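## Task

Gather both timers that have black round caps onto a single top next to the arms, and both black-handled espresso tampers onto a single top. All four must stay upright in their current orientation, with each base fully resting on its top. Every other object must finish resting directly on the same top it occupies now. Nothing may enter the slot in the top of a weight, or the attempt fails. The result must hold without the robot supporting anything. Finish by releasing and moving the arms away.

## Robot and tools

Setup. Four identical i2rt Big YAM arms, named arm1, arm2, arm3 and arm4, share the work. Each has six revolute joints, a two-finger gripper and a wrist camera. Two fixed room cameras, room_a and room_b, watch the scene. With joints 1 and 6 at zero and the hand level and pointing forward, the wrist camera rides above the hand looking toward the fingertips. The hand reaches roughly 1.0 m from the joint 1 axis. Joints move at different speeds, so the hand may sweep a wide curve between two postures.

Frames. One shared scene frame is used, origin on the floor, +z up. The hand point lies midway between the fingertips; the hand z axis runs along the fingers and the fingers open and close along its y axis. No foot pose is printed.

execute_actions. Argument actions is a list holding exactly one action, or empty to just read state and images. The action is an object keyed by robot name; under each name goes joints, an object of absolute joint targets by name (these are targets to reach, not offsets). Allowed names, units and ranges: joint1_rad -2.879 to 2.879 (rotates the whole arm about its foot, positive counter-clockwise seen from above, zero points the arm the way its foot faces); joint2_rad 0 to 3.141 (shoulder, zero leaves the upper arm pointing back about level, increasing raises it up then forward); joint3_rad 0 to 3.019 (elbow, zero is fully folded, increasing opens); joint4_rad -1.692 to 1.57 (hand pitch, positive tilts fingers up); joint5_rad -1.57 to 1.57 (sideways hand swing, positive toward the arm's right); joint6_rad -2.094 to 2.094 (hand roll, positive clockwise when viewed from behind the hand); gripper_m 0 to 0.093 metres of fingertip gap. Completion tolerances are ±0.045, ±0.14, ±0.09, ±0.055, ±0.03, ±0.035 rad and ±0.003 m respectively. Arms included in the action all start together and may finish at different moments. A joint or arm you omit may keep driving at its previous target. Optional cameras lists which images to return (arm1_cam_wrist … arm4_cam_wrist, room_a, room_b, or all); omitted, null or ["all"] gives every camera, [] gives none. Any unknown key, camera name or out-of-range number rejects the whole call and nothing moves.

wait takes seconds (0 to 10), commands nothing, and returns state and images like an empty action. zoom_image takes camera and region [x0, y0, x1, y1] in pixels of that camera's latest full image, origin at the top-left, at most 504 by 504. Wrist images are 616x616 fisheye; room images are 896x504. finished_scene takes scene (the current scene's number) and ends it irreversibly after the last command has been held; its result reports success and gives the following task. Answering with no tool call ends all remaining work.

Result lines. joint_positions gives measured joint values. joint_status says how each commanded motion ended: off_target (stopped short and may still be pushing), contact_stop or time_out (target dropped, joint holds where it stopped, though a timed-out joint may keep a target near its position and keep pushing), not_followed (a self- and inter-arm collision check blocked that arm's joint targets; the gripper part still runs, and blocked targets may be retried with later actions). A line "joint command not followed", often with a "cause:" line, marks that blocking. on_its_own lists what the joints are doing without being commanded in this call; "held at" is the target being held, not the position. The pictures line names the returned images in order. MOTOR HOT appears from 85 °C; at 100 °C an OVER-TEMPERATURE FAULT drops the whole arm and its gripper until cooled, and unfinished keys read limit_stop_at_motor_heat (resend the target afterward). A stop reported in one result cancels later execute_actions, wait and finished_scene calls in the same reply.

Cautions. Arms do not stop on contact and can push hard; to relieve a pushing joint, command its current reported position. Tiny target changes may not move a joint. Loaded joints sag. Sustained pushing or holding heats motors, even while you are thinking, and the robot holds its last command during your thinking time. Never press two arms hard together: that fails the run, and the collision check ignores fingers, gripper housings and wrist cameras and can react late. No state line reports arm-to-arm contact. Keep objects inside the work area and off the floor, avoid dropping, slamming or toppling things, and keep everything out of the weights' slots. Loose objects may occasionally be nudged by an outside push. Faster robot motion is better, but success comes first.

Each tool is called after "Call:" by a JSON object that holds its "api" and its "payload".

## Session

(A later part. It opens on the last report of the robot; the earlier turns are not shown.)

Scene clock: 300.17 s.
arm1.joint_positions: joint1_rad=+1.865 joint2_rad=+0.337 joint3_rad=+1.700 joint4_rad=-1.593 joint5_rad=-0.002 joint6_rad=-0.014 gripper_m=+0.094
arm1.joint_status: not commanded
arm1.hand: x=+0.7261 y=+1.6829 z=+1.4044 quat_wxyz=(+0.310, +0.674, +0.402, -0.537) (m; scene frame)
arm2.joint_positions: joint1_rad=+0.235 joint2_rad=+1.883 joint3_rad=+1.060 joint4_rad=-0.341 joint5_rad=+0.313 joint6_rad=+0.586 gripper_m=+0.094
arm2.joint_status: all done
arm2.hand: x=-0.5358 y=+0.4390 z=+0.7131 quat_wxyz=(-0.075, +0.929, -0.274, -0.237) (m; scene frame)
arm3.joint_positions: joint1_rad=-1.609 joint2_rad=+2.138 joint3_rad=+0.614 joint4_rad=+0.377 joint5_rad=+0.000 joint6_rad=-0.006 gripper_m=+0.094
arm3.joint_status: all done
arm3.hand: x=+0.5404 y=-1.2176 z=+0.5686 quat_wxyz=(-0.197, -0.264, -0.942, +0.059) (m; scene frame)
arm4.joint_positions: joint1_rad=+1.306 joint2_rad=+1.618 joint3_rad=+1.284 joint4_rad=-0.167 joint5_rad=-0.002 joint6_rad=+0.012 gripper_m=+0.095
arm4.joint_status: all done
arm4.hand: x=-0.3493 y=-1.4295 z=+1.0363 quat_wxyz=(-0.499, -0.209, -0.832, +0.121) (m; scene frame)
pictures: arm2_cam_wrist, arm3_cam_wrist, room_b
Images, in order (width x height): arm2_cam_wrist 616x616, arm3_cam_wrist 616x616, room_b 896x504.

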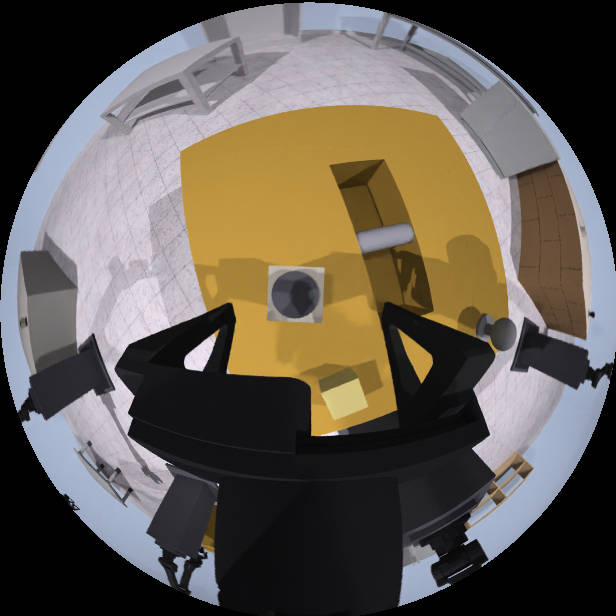

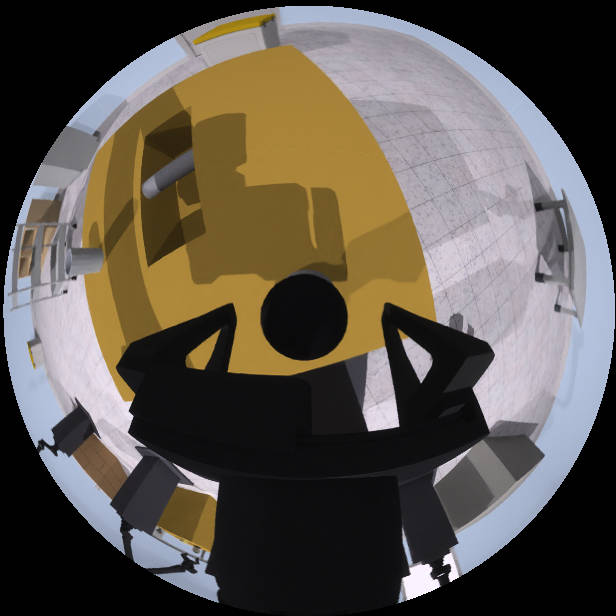

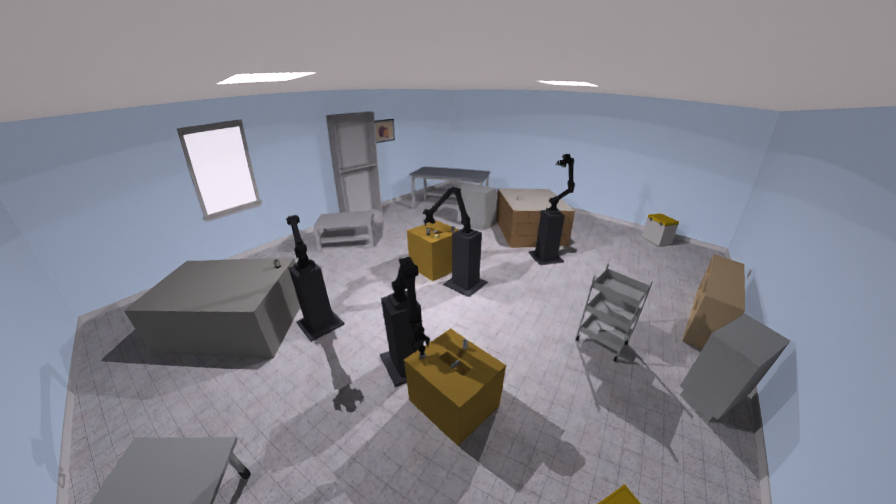

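Call:
{"api": "execute_actions", "payload": {"actions": [{"arm2": {"joints": {"joint2_rad": 2.045, "joint3_rad": 1.125, "joint4_rad": -0.19, "joint5_rad": 0.33, "joint6_rad": 0.645}}, "arm3": {"joints": {"gripper_m": 0.035}}, "arm4": {"joints": {"joint1_rad": 2.1}}}], "cameras": ["arm2_cam_wrist", "arm3_cam_wrist", "room_b"]}}

Scene clock: 340.43 s.
arm1.joint_positions: joint1_rad=+1.865 joint2_rad=+0.337 joint3_rad=+1.700 joint4_rad=-1.593 joint5_rad=-0.002 joint6_rad=-0.014 gripper_m=+0.094
arm1.joint_status: not commanded
arm1.hand: x=+0.7261 y=+1.6829 z=+1.4044 quat_wxyz=(+0.310, +0.674, +0.402, -0.537) (m; scene frame)
arm2.joint_positions: joint1_rad=+0.235 joint2_rad=+2.048 joint3_rad=+1.106 joint4_rad=-0.208 joint5_rad=+0.329 joint6_rad=+0.631 gripper_m=+0.094
arm2.joint_status: all done
arm2.hand: x=-0.5569 y=+0.4392 z=+0.6519 quat_wxyz=(-0.074, +0.920, -0.297, -0.247) (m; scene frame)
arm3.joint_positions: joint1_rad=-1.609 joint2_rad=+2.138 joint3_rad=+0.614 joint4_rad=+0.377 joint5_rad=-0.003 joint6_rad=-0.006 gripper_m=+0.045
arm3.joint_status: gripper_m off_target (ended at +0.045, target +0.035)
arm3.hand: x=+0.5408 y=-1.2172 z=+0.5686 quat_wxyz=(-0.198, -0.264, -0.942, +0.058) (m; scene frame)
arm4.joint_positions: joint1_rad=+2.104 joint2_rad=+1.618 joint3_rad=+1.284 joint4_rad=-0.167 joint5_rad=-0.002 joint6_rad=+0.012 gripper_m=+0.095
arm4.joint_status: all done
arm4.hand: x=-0.3041 y=-0.8999 z=+1.0329 quat_wxyz=(-0.505, +0.132, -0.849, -0.080) (m; scene frame)
pictures: arm2_cam_wrist, arm3_cam_wrist, room_b
Images, in order (width x height): arm2_cam_wrist 616x616, arm3_cam_wrist 616x616, room_b 896x504.

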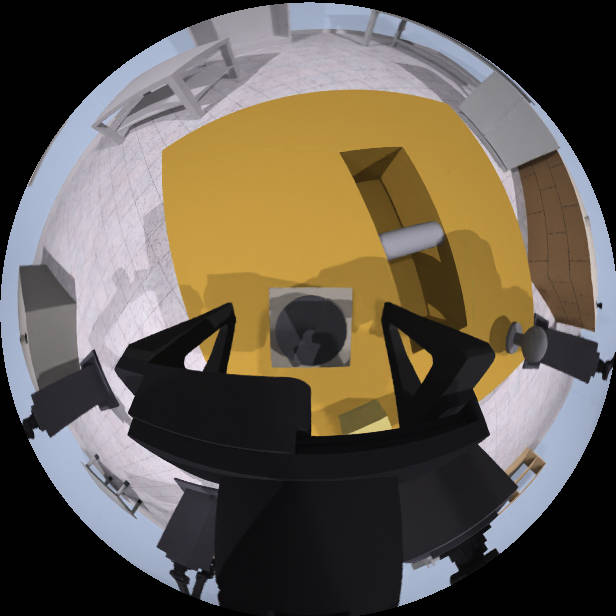

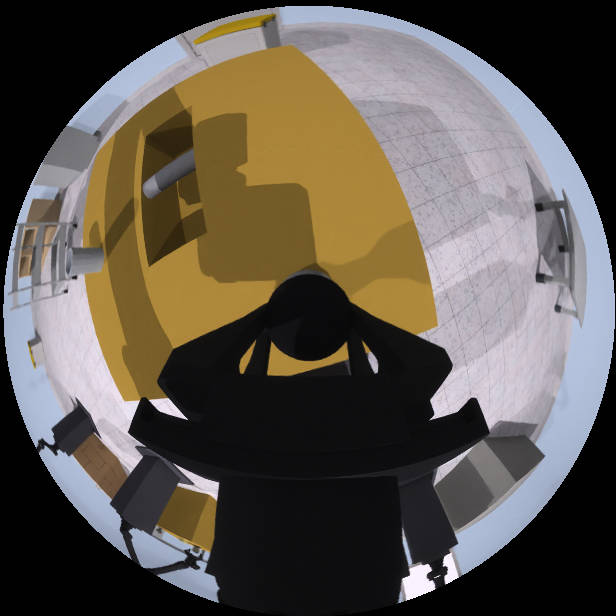

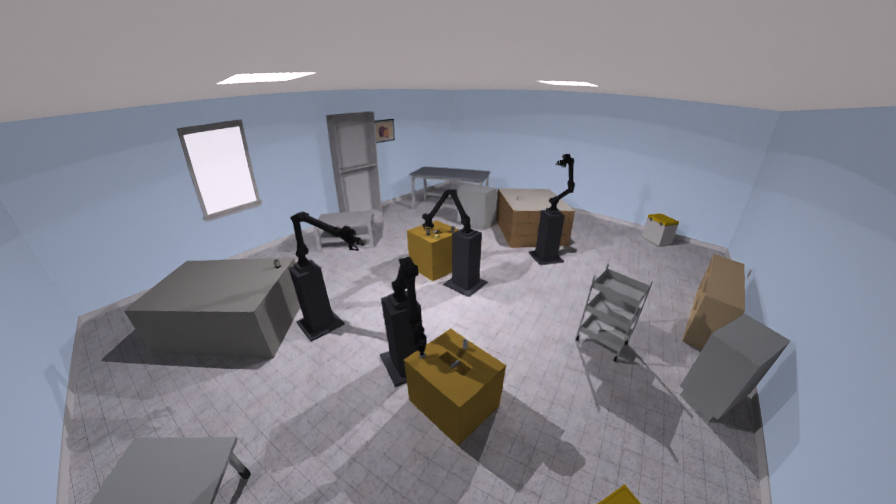

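Call:
{"api": "zoom_image", "payload": {"camera": "arm2_cam_wrist", "region": [220, 260, 400, 400]}}

Call:
{"api": "zoom_image", "payload": {"camera": "room_b", "region": [400, 195, 470, 255]}}

Region (220, 260, 400, 400) of arm2_cam_wrist's 616x616 image, scaled by 2.800, with more detail than that image has.

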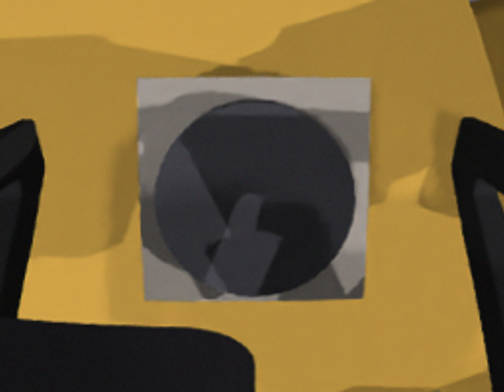

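Region (400, 195, 470, 255) of room_b's 896x504 image, scaled by 7.200, with more detail than that image has; it fills the top 432 rows of this view, and the rest is white.

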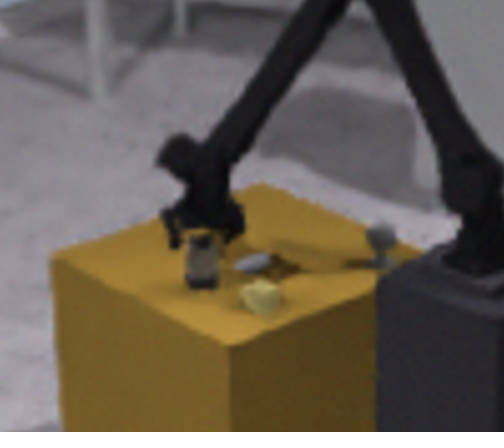

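Call:
{"api": "execute_actions", "payload": {"actions": [{"arm2": {"joints": {"joint2_rad": 2.078, "gripper_m": 0.064}}, "arm3": {"joints": {"joint2_rad": 1.75, "joint4_rad": 0.0}}, "arm4": {"joints": {"joint1_rad": 2.79}}}], "cameras": ["arm2_cam_wrist", "arm3_cam_wrist", "arm4_cam_wrist"]}}

Scene clock: 387.33 s.
arm1.joint_positions: joint1_rad=+1.865 joint2_rad=+0.337 joint3_rad=+1.700 joint4_rad=-1.593 joint5_rad=-0.002 joint6_rad=-0.014 gripper_m=+0.094
arm1.joint_status: not commanded
arm1.hand: x=+0.7261 y=+1.6829 z=+1.4044 quat_wxyz=(+0.310, +0.674, +0.402, -0.537) (m; scene frame)
arm2.joint_positions: joint1_rad=+0.235 joint2_rad=+2.055 joint3_rad=+1.106 joint4_rad=-0.208 joint5_rad=+0.329 joint6_rad=+0.631 gripper_m=+0.064
arm2.joint_status: all done
arm2.hand: x=-0.5554 y=+0.4393 z=+0.6481 quat_wxyz=(-0.076, +0.920, -0.296, -0.244) (m; scene frame)
arm3.joint_positions: joint1_rad=-1.609 joint2_rad=+1.758 joint3_rad=+0.612 joint4_rad=+0.000 joint5_rad=-0.003 joint6_rad=-0.006 gripper_m=+0.045
arm3.joint_status: all done
arm3.hand: x=+0.5552 y=-1.2255 z=+0.6783 quat_wxyz=(-0.198, -0.264, -0.942, +0.058) (m; scene frame)
arm4.joint_positions: joint1_rad=+2.792 joint2_rad=+1.618 joint3_rad=+1.284 joint4_rad=-0.167 joint5_rad=-0.002 joint6_rad=+0.012 gripper_m=+0.095
arm4.joint_status: all done
arm4.hand: x=-0.5861 y=-0.5350 z=+1.0286 quat_wxyz=(-0.446, +0.411, -0.756, -0.244) (m; scene frame)
pictures: arm2_cam_wrist, arm3_cam_wrist, arm4_cam_wrist
Images, in order (width x height): arm2_cam_wrist 616x616, arm3_cam_wrist 616x616, arm4_cam_wrist 616x616.

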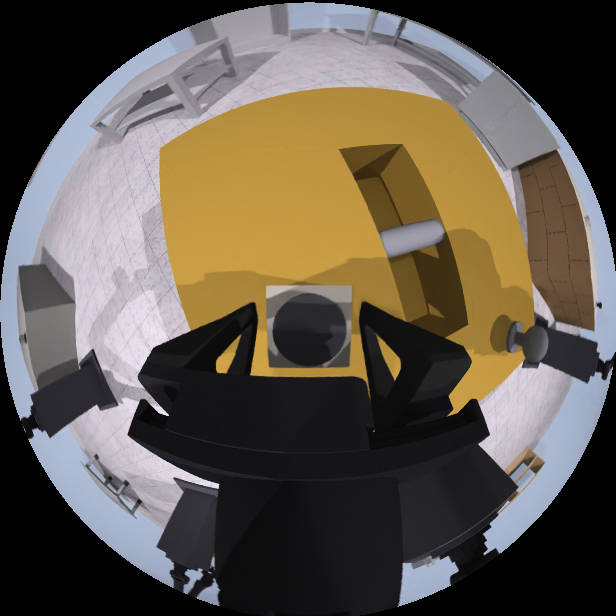

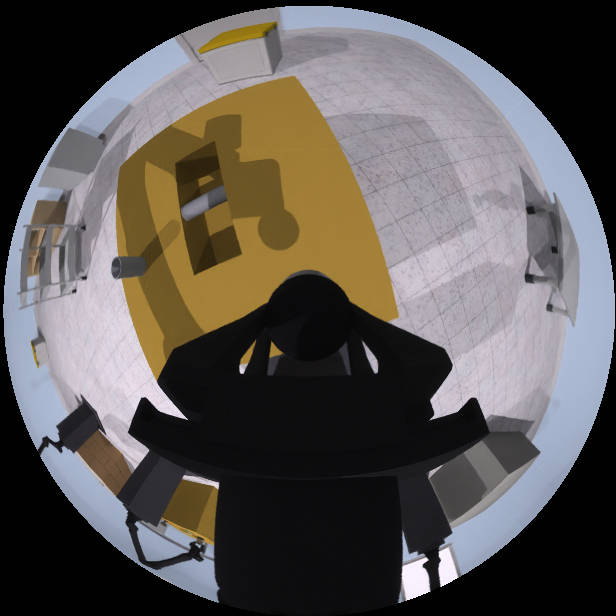

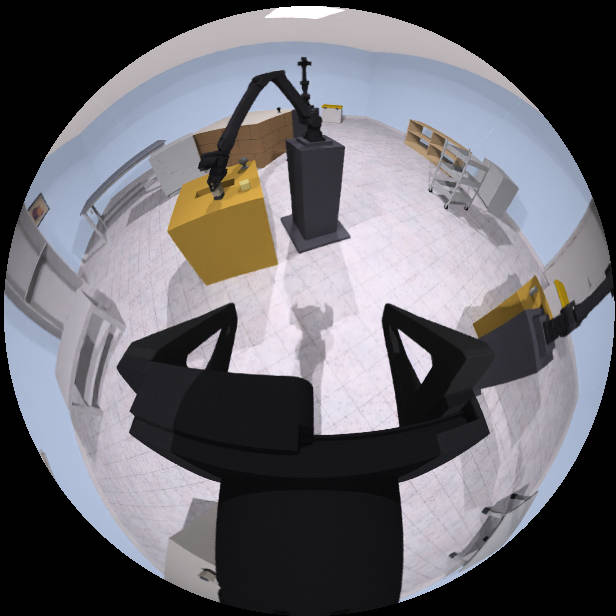

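Call:
{"api": "zoom_image", "payload": {"camera": "arm4_cam_wrist", "region": [180, 140, 270, 220]}}

Region (180, 140, 270, 220) of arm4_cam_wrist's 616x616 image, scaled by 5.600, with more detail than that image has.

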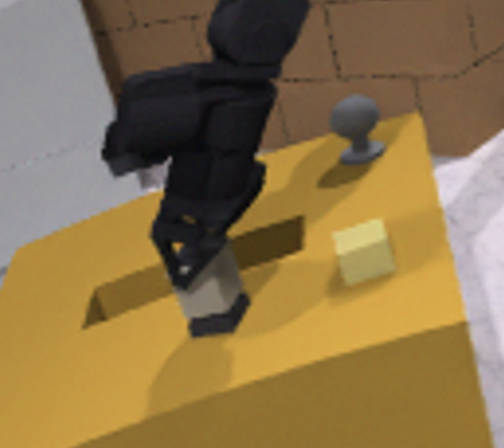

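Call:
{"api": "execute_actions", "payload": {"actions": [{"arm2": {"joints": {"joint2_rad": 2.097}}, "arm3": {"joints": {"joint1_rad": -1.0, "joint2_rad": 1.26, "joint3_rad": 1.15, "joint4_rad": -1.03}}}], "cameras": ["arm2_cam_wrist", "arm3_cam_wrist"]}}

Scene clock: 407.57 s.
arm1.joint_positions: joint1_rad=+1.865 joint2_rad=+0.337 joint3_rad=+1.700 joint4_rad=-1.593 joint5_rad=-0.002 joint6_rad=-0.014 gripper_m=+0.094
arm1.joint_status: not commanded
arm1.hand: x=+0.7261 y=+1.6829 z=+1.4044 quat_wxyz=(+0.310, +0.674, +0.402, -0.537) (m; scene frame)
arm2.joint_positions: joint1_rad=+0.235 joint2_rad=+2.078 joint3_rad=+1.106 joint4_rad=-0.208 joint5_rad=+0.329 joint6_rad=+0.631 gripper_m=+0.064
arm2.joint_status: all done
arm2.hand: x=-0.5502 y=+0.4396 z=+0.6353 quat_wxyz=(-0.080, +0.923, -0.295, -0.234) (m; scene frame)
arm3.joint_positions: joint1_rad=-0.991 joint2_rad=+1.290 joint3_rad=+1.127 joint4_rad=-1.030 joint5_rad=-0.002 joint6_rad=-0.006 gripper_m=+0.045
arm3.joint_status: all done
arm3.hand: x=+0.6519 y=-0.9772 z=+0.9825 quat_wxyz=(-0.183, +0.035, -0.983, -0.007) (m; scene frame)
arm4.joint_positions: joint1_rad=+2.792 joint2_rad=+1.618 joint3_rad=+1.284 joint4_rad=-0.167 joint5_rad=-0.002 joint6_rad=+0.012 gripper_m=+0.095
arm4.joint_status: not commanded
arm4.hand: x=-0.5861 y=-0.5350 z=+1.0286 quat_wxyz=(-0.446, +0.411, -0.756, -0.244) (m; scene frame)
pictures: arm2_cam_wrist, arm3_cam_wrist
Images, in order (width x height): arm2_cam_wrist 616x616, arm3_cam_wrist 616x616.

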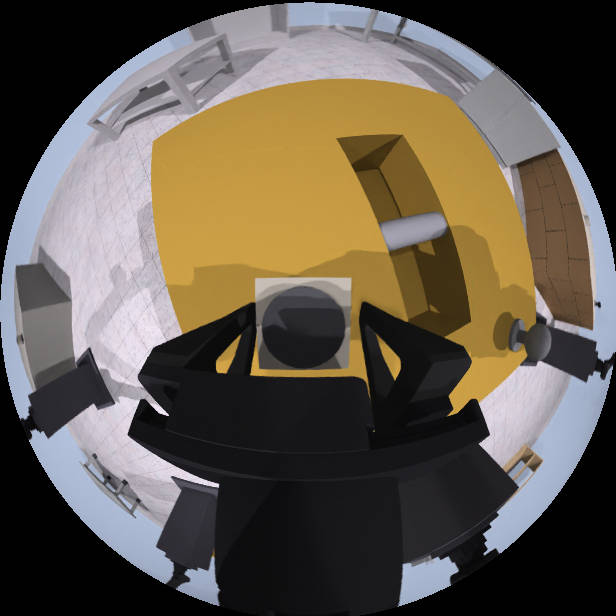

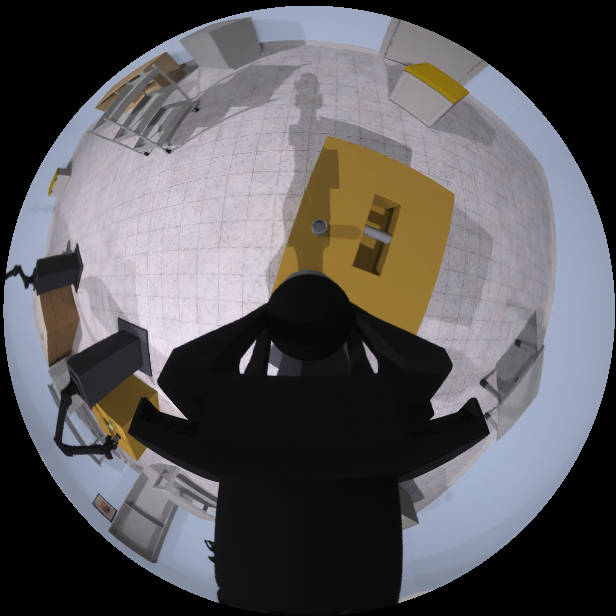

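Call:
{"api": "execute_actions", "payload": {"actions": [{"arm2": {"joints": {"joint2_rad": 2.08, "gripper_m": 0.038}}, "arm3": {"joints": {"joint1_rad": -0.3}}}], "cameras": ["arm2_cam_wrist"]}}

Scene clock: 425.07 s.
arm1.joint_positions: joint1_rad=+1.865 joint2_rad=+0.337 joint3_rad=+1.700 joint4_rad=-1.593 joint5_rad=-0.002 joint6_rad=-0.014 gripper_m=+0.094
arm1.joint_status: not commanded
arm1.hand: x=+0.7261 y=+1.6829 z=+1.4044 quat_wxyz=(+0.310, +0.674, +0.402, -0.537) (m; scene frame)
arm2.joint_positions: joint1_rad=+0.235 joint2_rad=+2.078 joint3_rad=+1.106 joint4_rad=-0.206 joint5_rad=+0.329 joint6_rad=+0.631 gripper_m=+0.046
arm2.joint_status: gripper_m off_target (ended at +0.046, target +0.038); the others done
arm2.hand: x=-0.5505 y=+0.4396 z=+0.6354 quat_wxyz=(-0.079, +0.923, -0.296, -0.234) (m; scene frame)
arm3.joint_positions: joint1_rad=-0.299 joint2_rad=+1.290 joint3_rad=+1.127 joint4_rad=-1.030 joint5_rad=-0.002 joint6_rad=-0.006 gripper_m=+0.045
arm3.joint_status: all done
arm3.hand: x=+0.5304 y=-0.6977 z=+0.9839 quat_wxyz=(-0.170, +0.365, -0.913, -0.072) (m; scene frame)
arm4.joint_positions: joint1_rad=+2.792 joint2_rad=+1.618 joint3_rad=+1.284 joint4_rad=-0.167 joint5_rad=-0.002 joint6_rad=+0.012 gripper_m=+0.095
arm4.joint_status: not commanded
arm4.hand: x=-0.5861 y=-0.5350 z=+1.0286 quat_wxyz=(-0.446, +0.411, -0.756, -0.244) (m; scene frame)
pictures: arm2_cam_wrist
Images, in order (width x height): arm2_cam_wrist 616x616.

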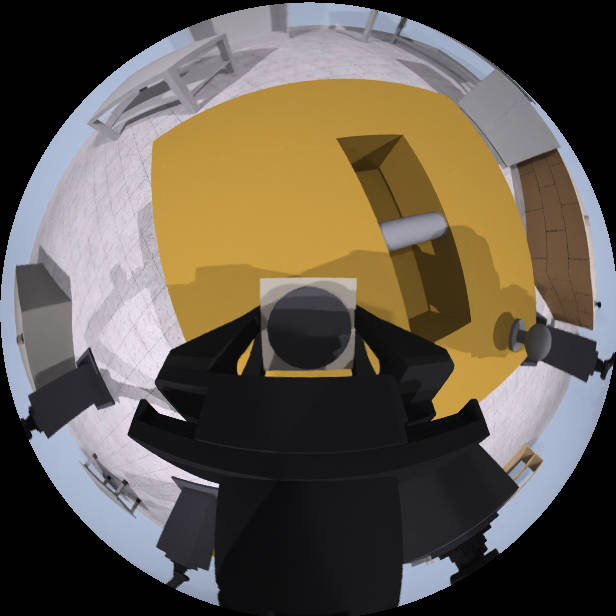

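Call:
{"api": "execute_actions", "payload": {"actions": [{"arm2": {"joints": {"joint1_rad": 1.155, "joint2_rad": 1.95, "joint3_rad": 1.72, "joint4_rad": -0.83, "joint5_rad": 0, "joint6_rad": -0.012}}, "arm3": {"joints": {"joint1_rad": 0.64}}, "arm4": {"joints": {"joint2_rad": 2.41, "joint3_rad": 1.68, "joint4_rad": 0.425}}}], "cameras": ["arm2_cam_wrist", "arm4_cam_wrist", "room_a"]}}

Scene clock: 443.23 s.
arm1.joint_positions: joint1_rad=+1.865 joint2_rad=+0.337 joint3_rad=+1.700 joint4_rad=-1.593 joint5_rad=-0.002 joint6_rad=-0.014 gripper_m=+0.094
arm1.joint_status: not commanded
arm1.hand: x=+0.7261 y=+1.6829 z=+1.4044 quat_wxyz=(+0.310, +0.674, +0.402, -0.537) (m; scene frame)
arm2.joint_positions: joint1_rad=+1.149 joint2_rad=+1.941 joint3_rad=+1.692 joint4_rad=-0.818 joint5_rad=+0.000 joint6_rad=+0.002 gripper_m=+0.046
arm2.joint_status: all done
arm2.hand: x=-0.3658 y=-0.1643 z=+0.8965 quat_wxyz=(+0.123, +0.851, +0.459, -0.221) (m; scene frame)
arm3.joint_positions: joint1_rad=+0.640 joint2_rad=+1.290 joint3_rad=+1.127 joint4_rad=-1.030 joint5_rad=-0.002 joint6_rad=-0.006 gripper_m=+0.045
arm3.joint_status: all done
arm3.hand: x=+0.1475 y=-0.5600 z=+0.9879 quat_wxyz=(-0.121, +0.738, -0.648, -0.145) (m; scene frame)
arm4.joint_positions: joint1_rad=+2.792 joint2_rad=+2.420 joint3_rad=+1.647 joint4_rad=+0.400 joint5_rad=-0.002 joint6_rad=+0.012 gripper_m=+0.095
arm4.joint_status: all done
arm4.hand: x=-0.4929 y=-0.3941 z=+0.7393 quat_wxyz=(-0.494, +0.395, -0.726, -0.271) (m; scene frame)
pictures: arm2_cam_wrist, arm4_cam_wrist, room_a
Images, in order (width x height): arm2_cam_wrist 616x616, arm4_cam_wrist 616x616, room_a 896x504.

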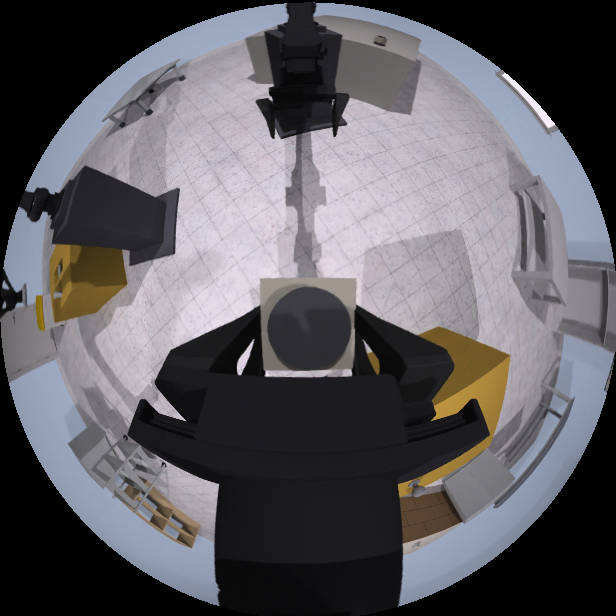

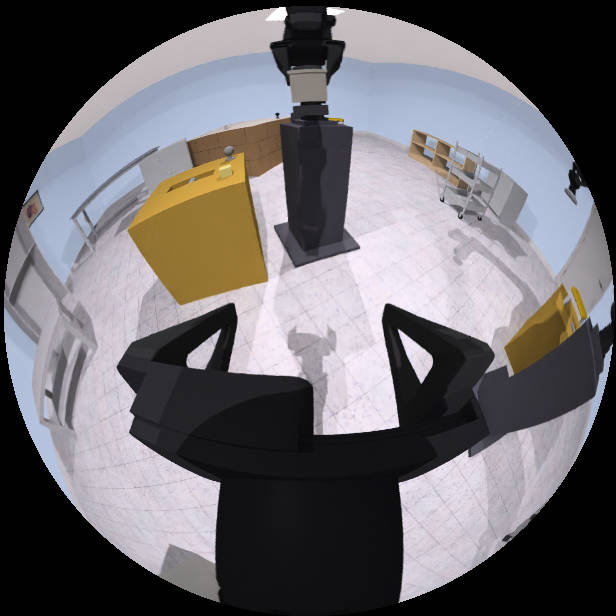

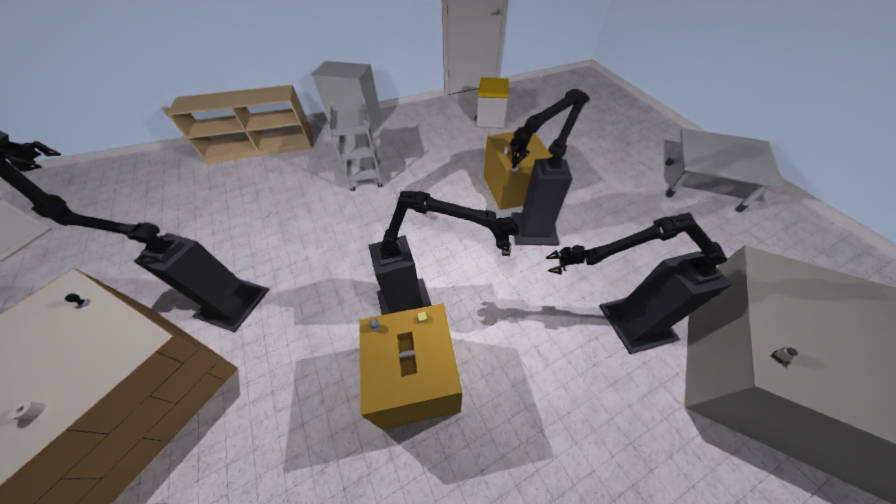

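Call:
{"api": "zoom_image", "payload": {"camera": "arm4_cam_wrist", "region": [250, 10, 370, 130]}}

Call:
{"api": "zoom_image", "payload": {"camera": "arm2_cam_wrist", "region": [240, 30, 380, 150]}}

Call:
{"api": "zoom_image", "payload": {"camera": "room_a", "region": [470, 190, 610, 290]}}

Region (250, 10, 370, 130) of arm4_cam_wrist's 616x616 image, scaled by 4.200, with more detail than that image has.

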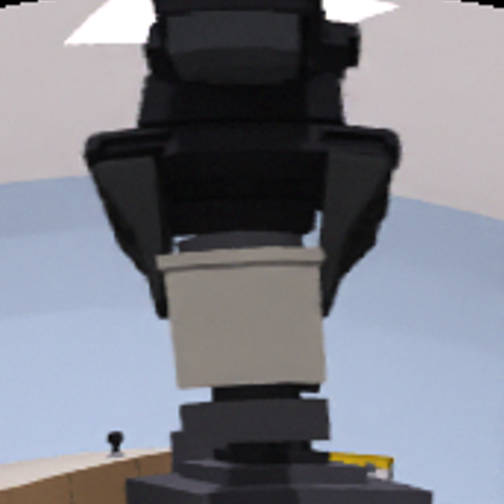

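Region (240, 30, 380, 150) of arm2_cam_wrist's 616x616 image, scaled by 3.600, with more detail than that image has; it fills the top 432 rows of this view, and the rest is white.

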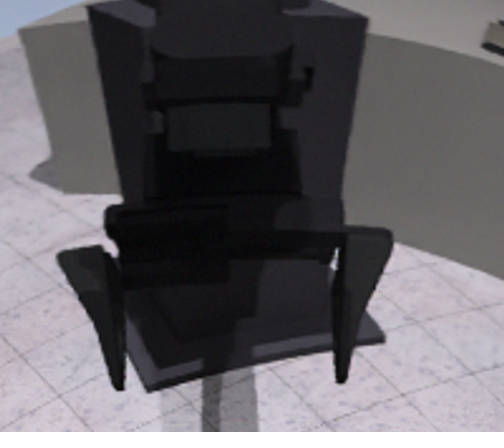

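Region (470, 190, 610, 290) of room_a's 896x504 image, scaled by 3.600, with more detail than that image has; it fills the top 360 rows of this view, and the rest is white.

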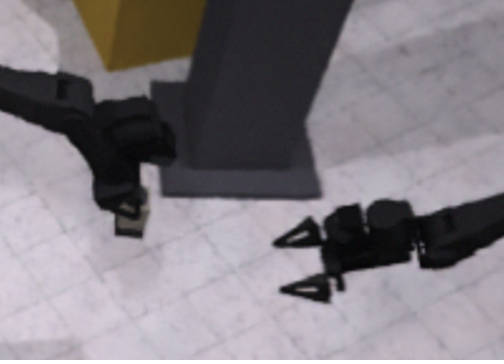

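Call:
{"api": "execute_actions", "payload": {"actions": [{"arm2": {"joints": {"joint2_rad": 2.44, "joint3_rad": 2.312, "joint4_rad": -0.933}}, "arm4": {"joints": {"joint2_rad": 2.706, "joint3_rad": 2.31, "joint4_rad": 0.09}}}], "cameras": ["arm2_cam_wrist", "arm4_cam_wrist", "room_a", "arm3_cam_wrist"]}}

Scene clock: 481.47 s.
arm1.joint_positions: joint1_rad=+1.865 joint2_rad=+0.337 joint3_rad=+1.700 joint4_rad=-1.593 joint5_rad=-0.002 joint6_rad=-0.014 gripper_m=+0.094
arm1.joint_status: not commanded
arm1.hand: x=+0.7261 y=+1.6829 z=+1.4044 quat_wxyz=(+0.310, +0.674, +0.402, -0.537) (m; scene frame)
arm2.joint_positions: joint1_rad=+1.149 joint2_rad=+2.448 joint3_rad=+2.257 joint4_rad=-0.924 joint5_rad=+0.000 joint6_rad=+0.002 gripper_m=+0.046
arm2.joint_status: all done
arm2.hand: x=-0.4359 y=-0.2730 z=+0.7755 quat_wxyz=(+0.112, +0.856, +0.462, -0.201) (m; scene frame)
arm3.joint_positions: joint1_rad=+0.640 joint2_rad=+1.290 joint3_rad=+1.127 joint4_rad=-1.030 joint5_rad=-0.002 joint6_rad=-0.006 gripper_m=+0.045
arm3.joint_status: not commanded
arm3.hand: x=+0.1475 y=-0.5600 z=+0.9879 quat_wxyz=(-0.121, +0.738, -0.648, -0.145) (m; scene frame)
arm4.joint_positions: joint1_rad=+2.792 joint2_rad=+2.707 joint3_rad=+2.271 joint4_rad=+0.098 joint5_rad=-0.002 joint6_rad=+0.012 gripper_m=+0.095
arm4.joint_status: all done
arm4.hand: x=-0.4292 y=-0.2941 z=+0.7508 quat_wxyz=(-0.506, +0.391, -0.717, -0.278) (m; scene frame)
pictures: arm2_cam_wrist, arm3_cam_wrist, arm4_cam_wrist, room_a
Images, in order (width x height): arm2_cam_wrist 616x616, arm3_cam_wrist 616x616, arm4_cam_wrist 616x616, room_a 896x504.

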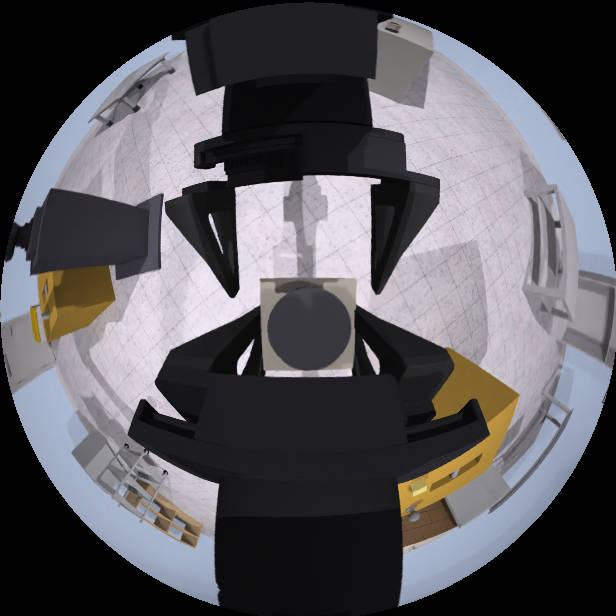

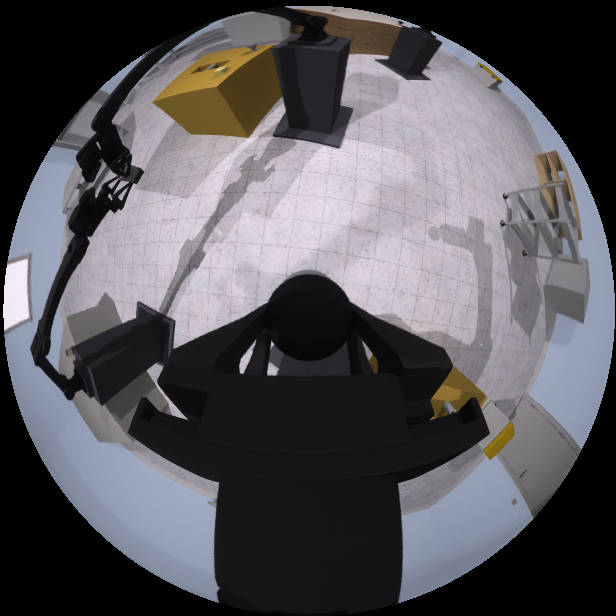

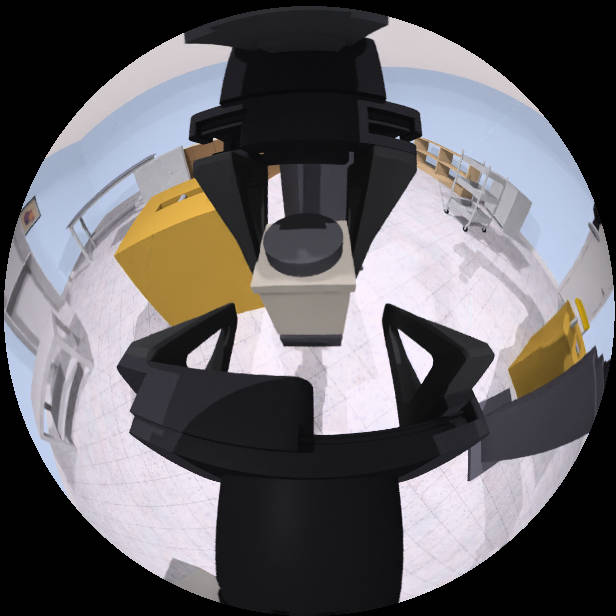

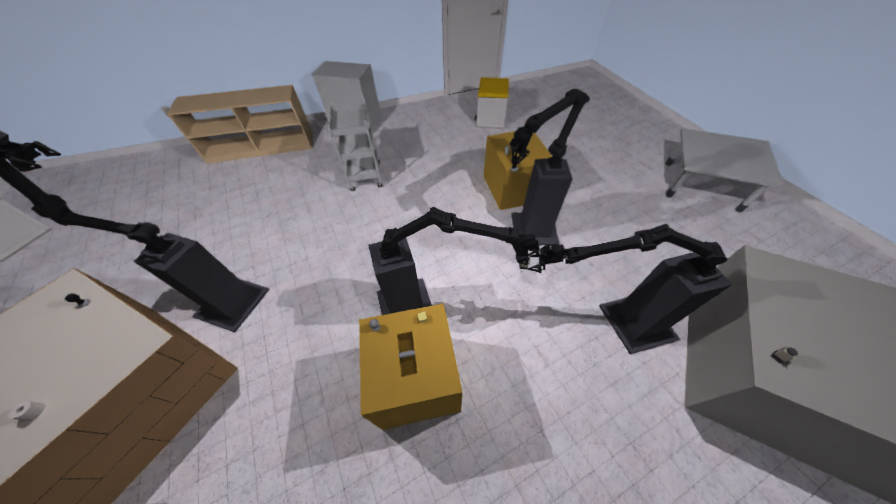

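Call:
{"api": "zoom_image", "payload": {"camera": "arm2_cam_wrist", "region": [200, 200, 420, 380]}}

Call:
{"api": "zoom_image", "payload": {"camera": "arm4_cam_wrist", "region": [200, 190, 420, 370]}}

Call:
{"api": "zoom_image", "payload": {"camera": "arm3_cam_wrist", "region": [60, 120, 170, 240]}}

Call:
{"api": "zoom_image", "payload": {"camera": "room_a", "region": [490, 220, 590, 290]}}

Region (200, 200, 420, 380) of arm2_cam_wrist's 616x616 image, scaled by 2.291, with more detail than that image has; it fills the top 412 rows of this view, and the rest is white.

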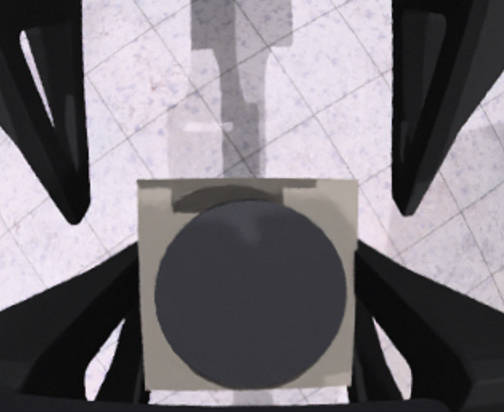

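Region (200, 190, 420, 370) of arm4_cam_wrist's 616x616 image, scaled by 2.291, with more detail than that image has; it fills the top 412 rows of this view, and the rest is white.

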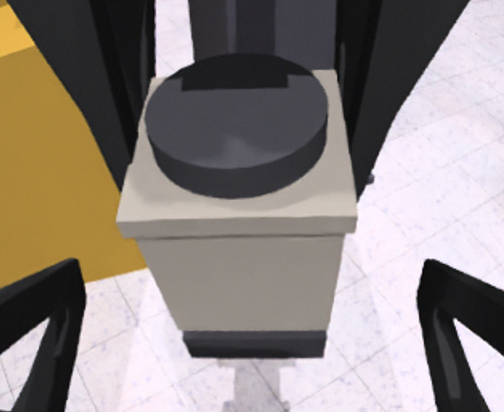

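Region (60, 120, 170, 240) of arm3_cam_wrist's 616x616 image, scaled by 4.200, with more detail than that image has; it fills the left 462 columns of this view, and the rest is white.

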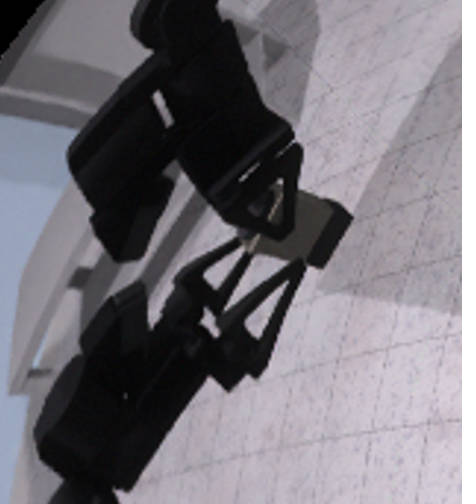

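Region (490, 220, 590, 290) of room_a's 896x504 image, scaled by 5.040, with more detail than that image has; it fills the top 353 rows of this view, and the rest is white.

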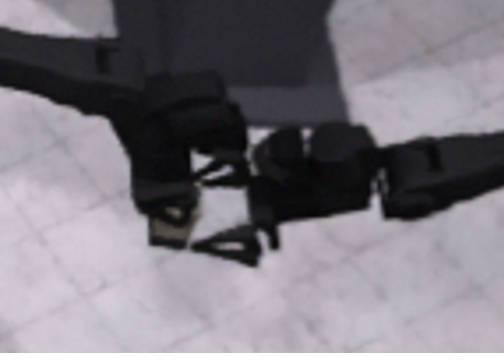

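Call:
{"api": "execute_actions", "payload": {"actions": []}}

Scene clock: 503.37 s.
arm1.joint_positions: joint1_rad=+1.865 joint2_rad=+0.337 joint3_rad=+1.700 joint4_rad=-1.593 joint5_rad=-0.002 joint6_rad=-0.014 gripper_m=+0.094
arm1.joint_status: not commanded
arm1.hand: x=+0.7261 y=+1.6829 z=+1.4044 quat_wxyz=(+0.310, +0.674, +0.402, -0.537) (m; scene frame)
arm2.joint_positions: joint1_rad=+1.149 joint2_rad=+2.448 joint3_rad=+2.257 joint4_rad=-0.924 joint5_rad=+0.000 joint6_rad=+0.002 gripper_m=+0.046
arm2.joint_status: all done
arm2.hand: x=-0.4359 y=-0.2730 z=+0.7755 quat_wxyz=(+0.112, +0.856, +0.462, -0.201) (m; scene frame)
arm3.joint_positions: joint1_rad=+0.640 joint2_rad=+1.290 joint3_rad=+1.127 joint4_rad=-1.030 joint5_rad=-0.002 joint6_rad=-0.006 gripper_m=+0.045
arm3.joint_status: not commanded
arm3.hand: x=+0.1475 y=-0.5600 z=+0.9879 quat_wxyz=(-0.121, +0.738, -0.648, -0.145) (m; scene frame)
arm4.joint_positions: joint1_rad=+2.792 joint2_rad=+2.707 joint3_rad=+2.271 joint4_rad=+0.098 joint5_rad=-0.002 joint6_rad=+0.012 gripper_m=+0.095
arm4.joint_status: all done
arm4.hand: x=-0.4292 y=-0.2941 z=+0.7508 quat_wxyz=(-0.506, +0.391, -0.717, -0.278) (m; scene frame)
pictures: arm1_cam_wrist, arm2_cam_wrist, arm3_cam_wrist, arm4_cam_wrist, room_a, room_b
Images, in order (width x height): arm1_cam_wrist 616x616, arm2_cam_wrist 616x616, arm3_cam_wrist 616x616, arm4_cam_wrist 616x616, room_a 896x504, room_b 896x504.

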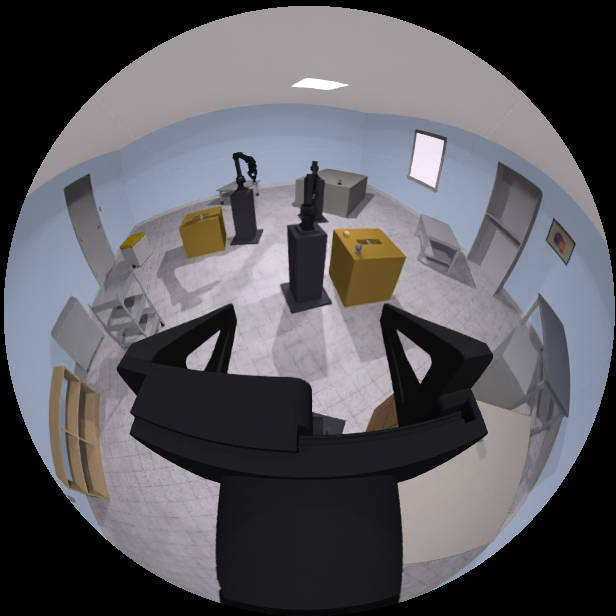

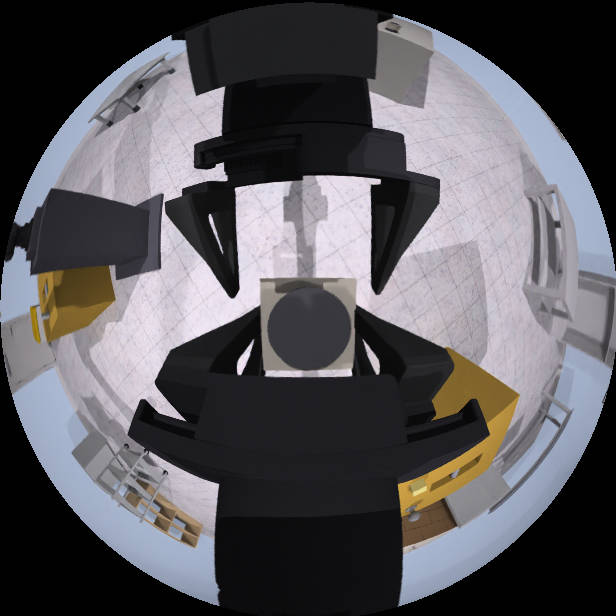

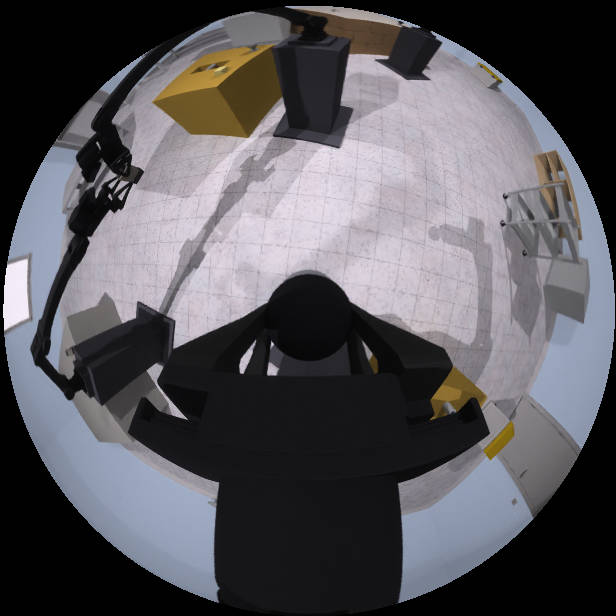

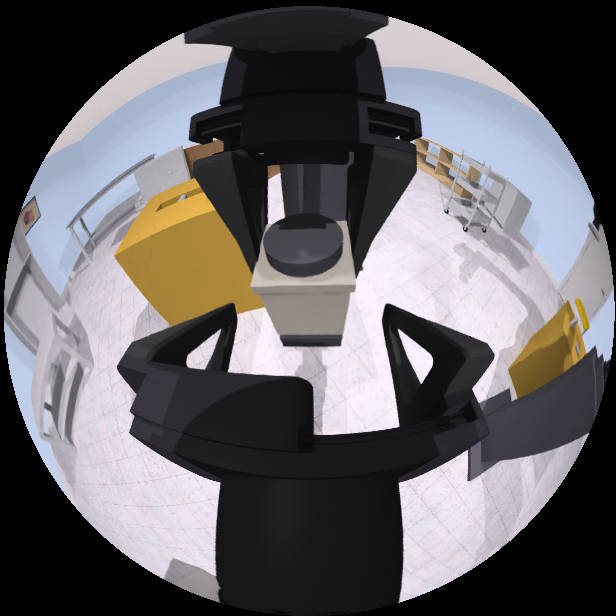

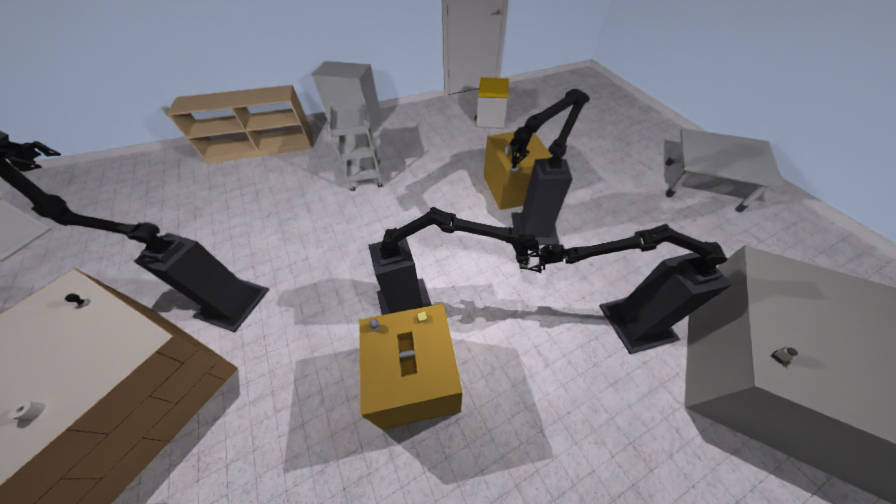

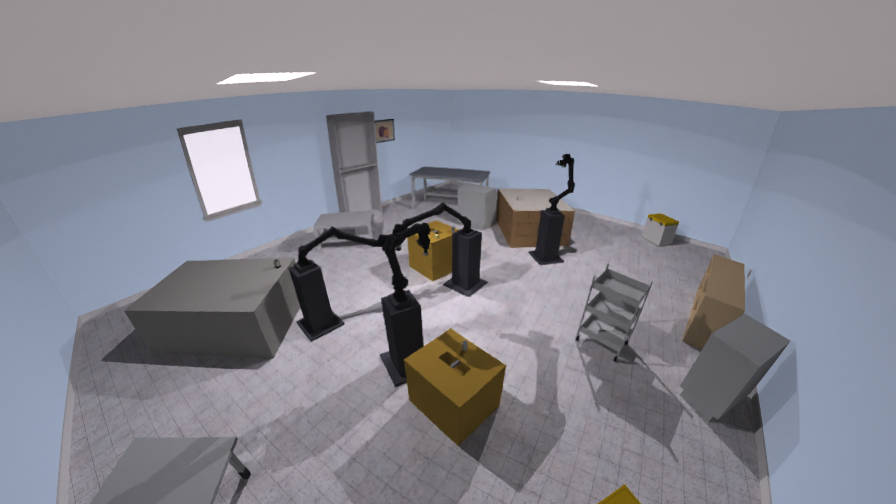

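Call:
{"api": "zoom_image", "payload": {"camera": "room_a", "region": [480, 200, 600, 300]}}

Call:
{"api": "zoom_image", "payload": {"camera": "arm3_cam_wrist", "region": [50, 110, 170, 250]}}

Region (480, 200, 600, 300) of room_a's 896x504 image, scaled by 4.200, with more detail than that image has.

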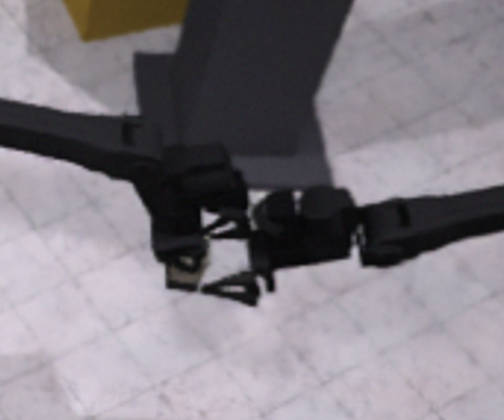

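Region (50, 110, 170, 250) of arm3_cam_wrist's 616x616 image, scaled by 3.600, with more detail than that image has; it fills the left 432 columns of this view, and the rest is white.

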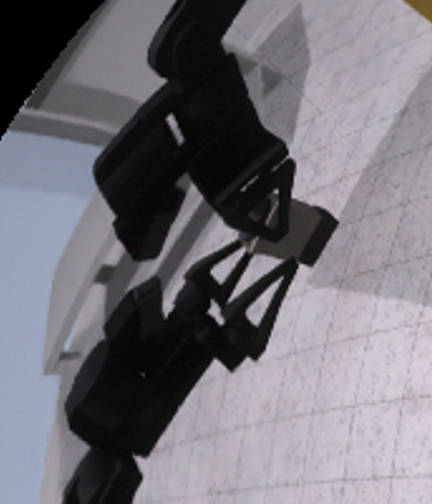

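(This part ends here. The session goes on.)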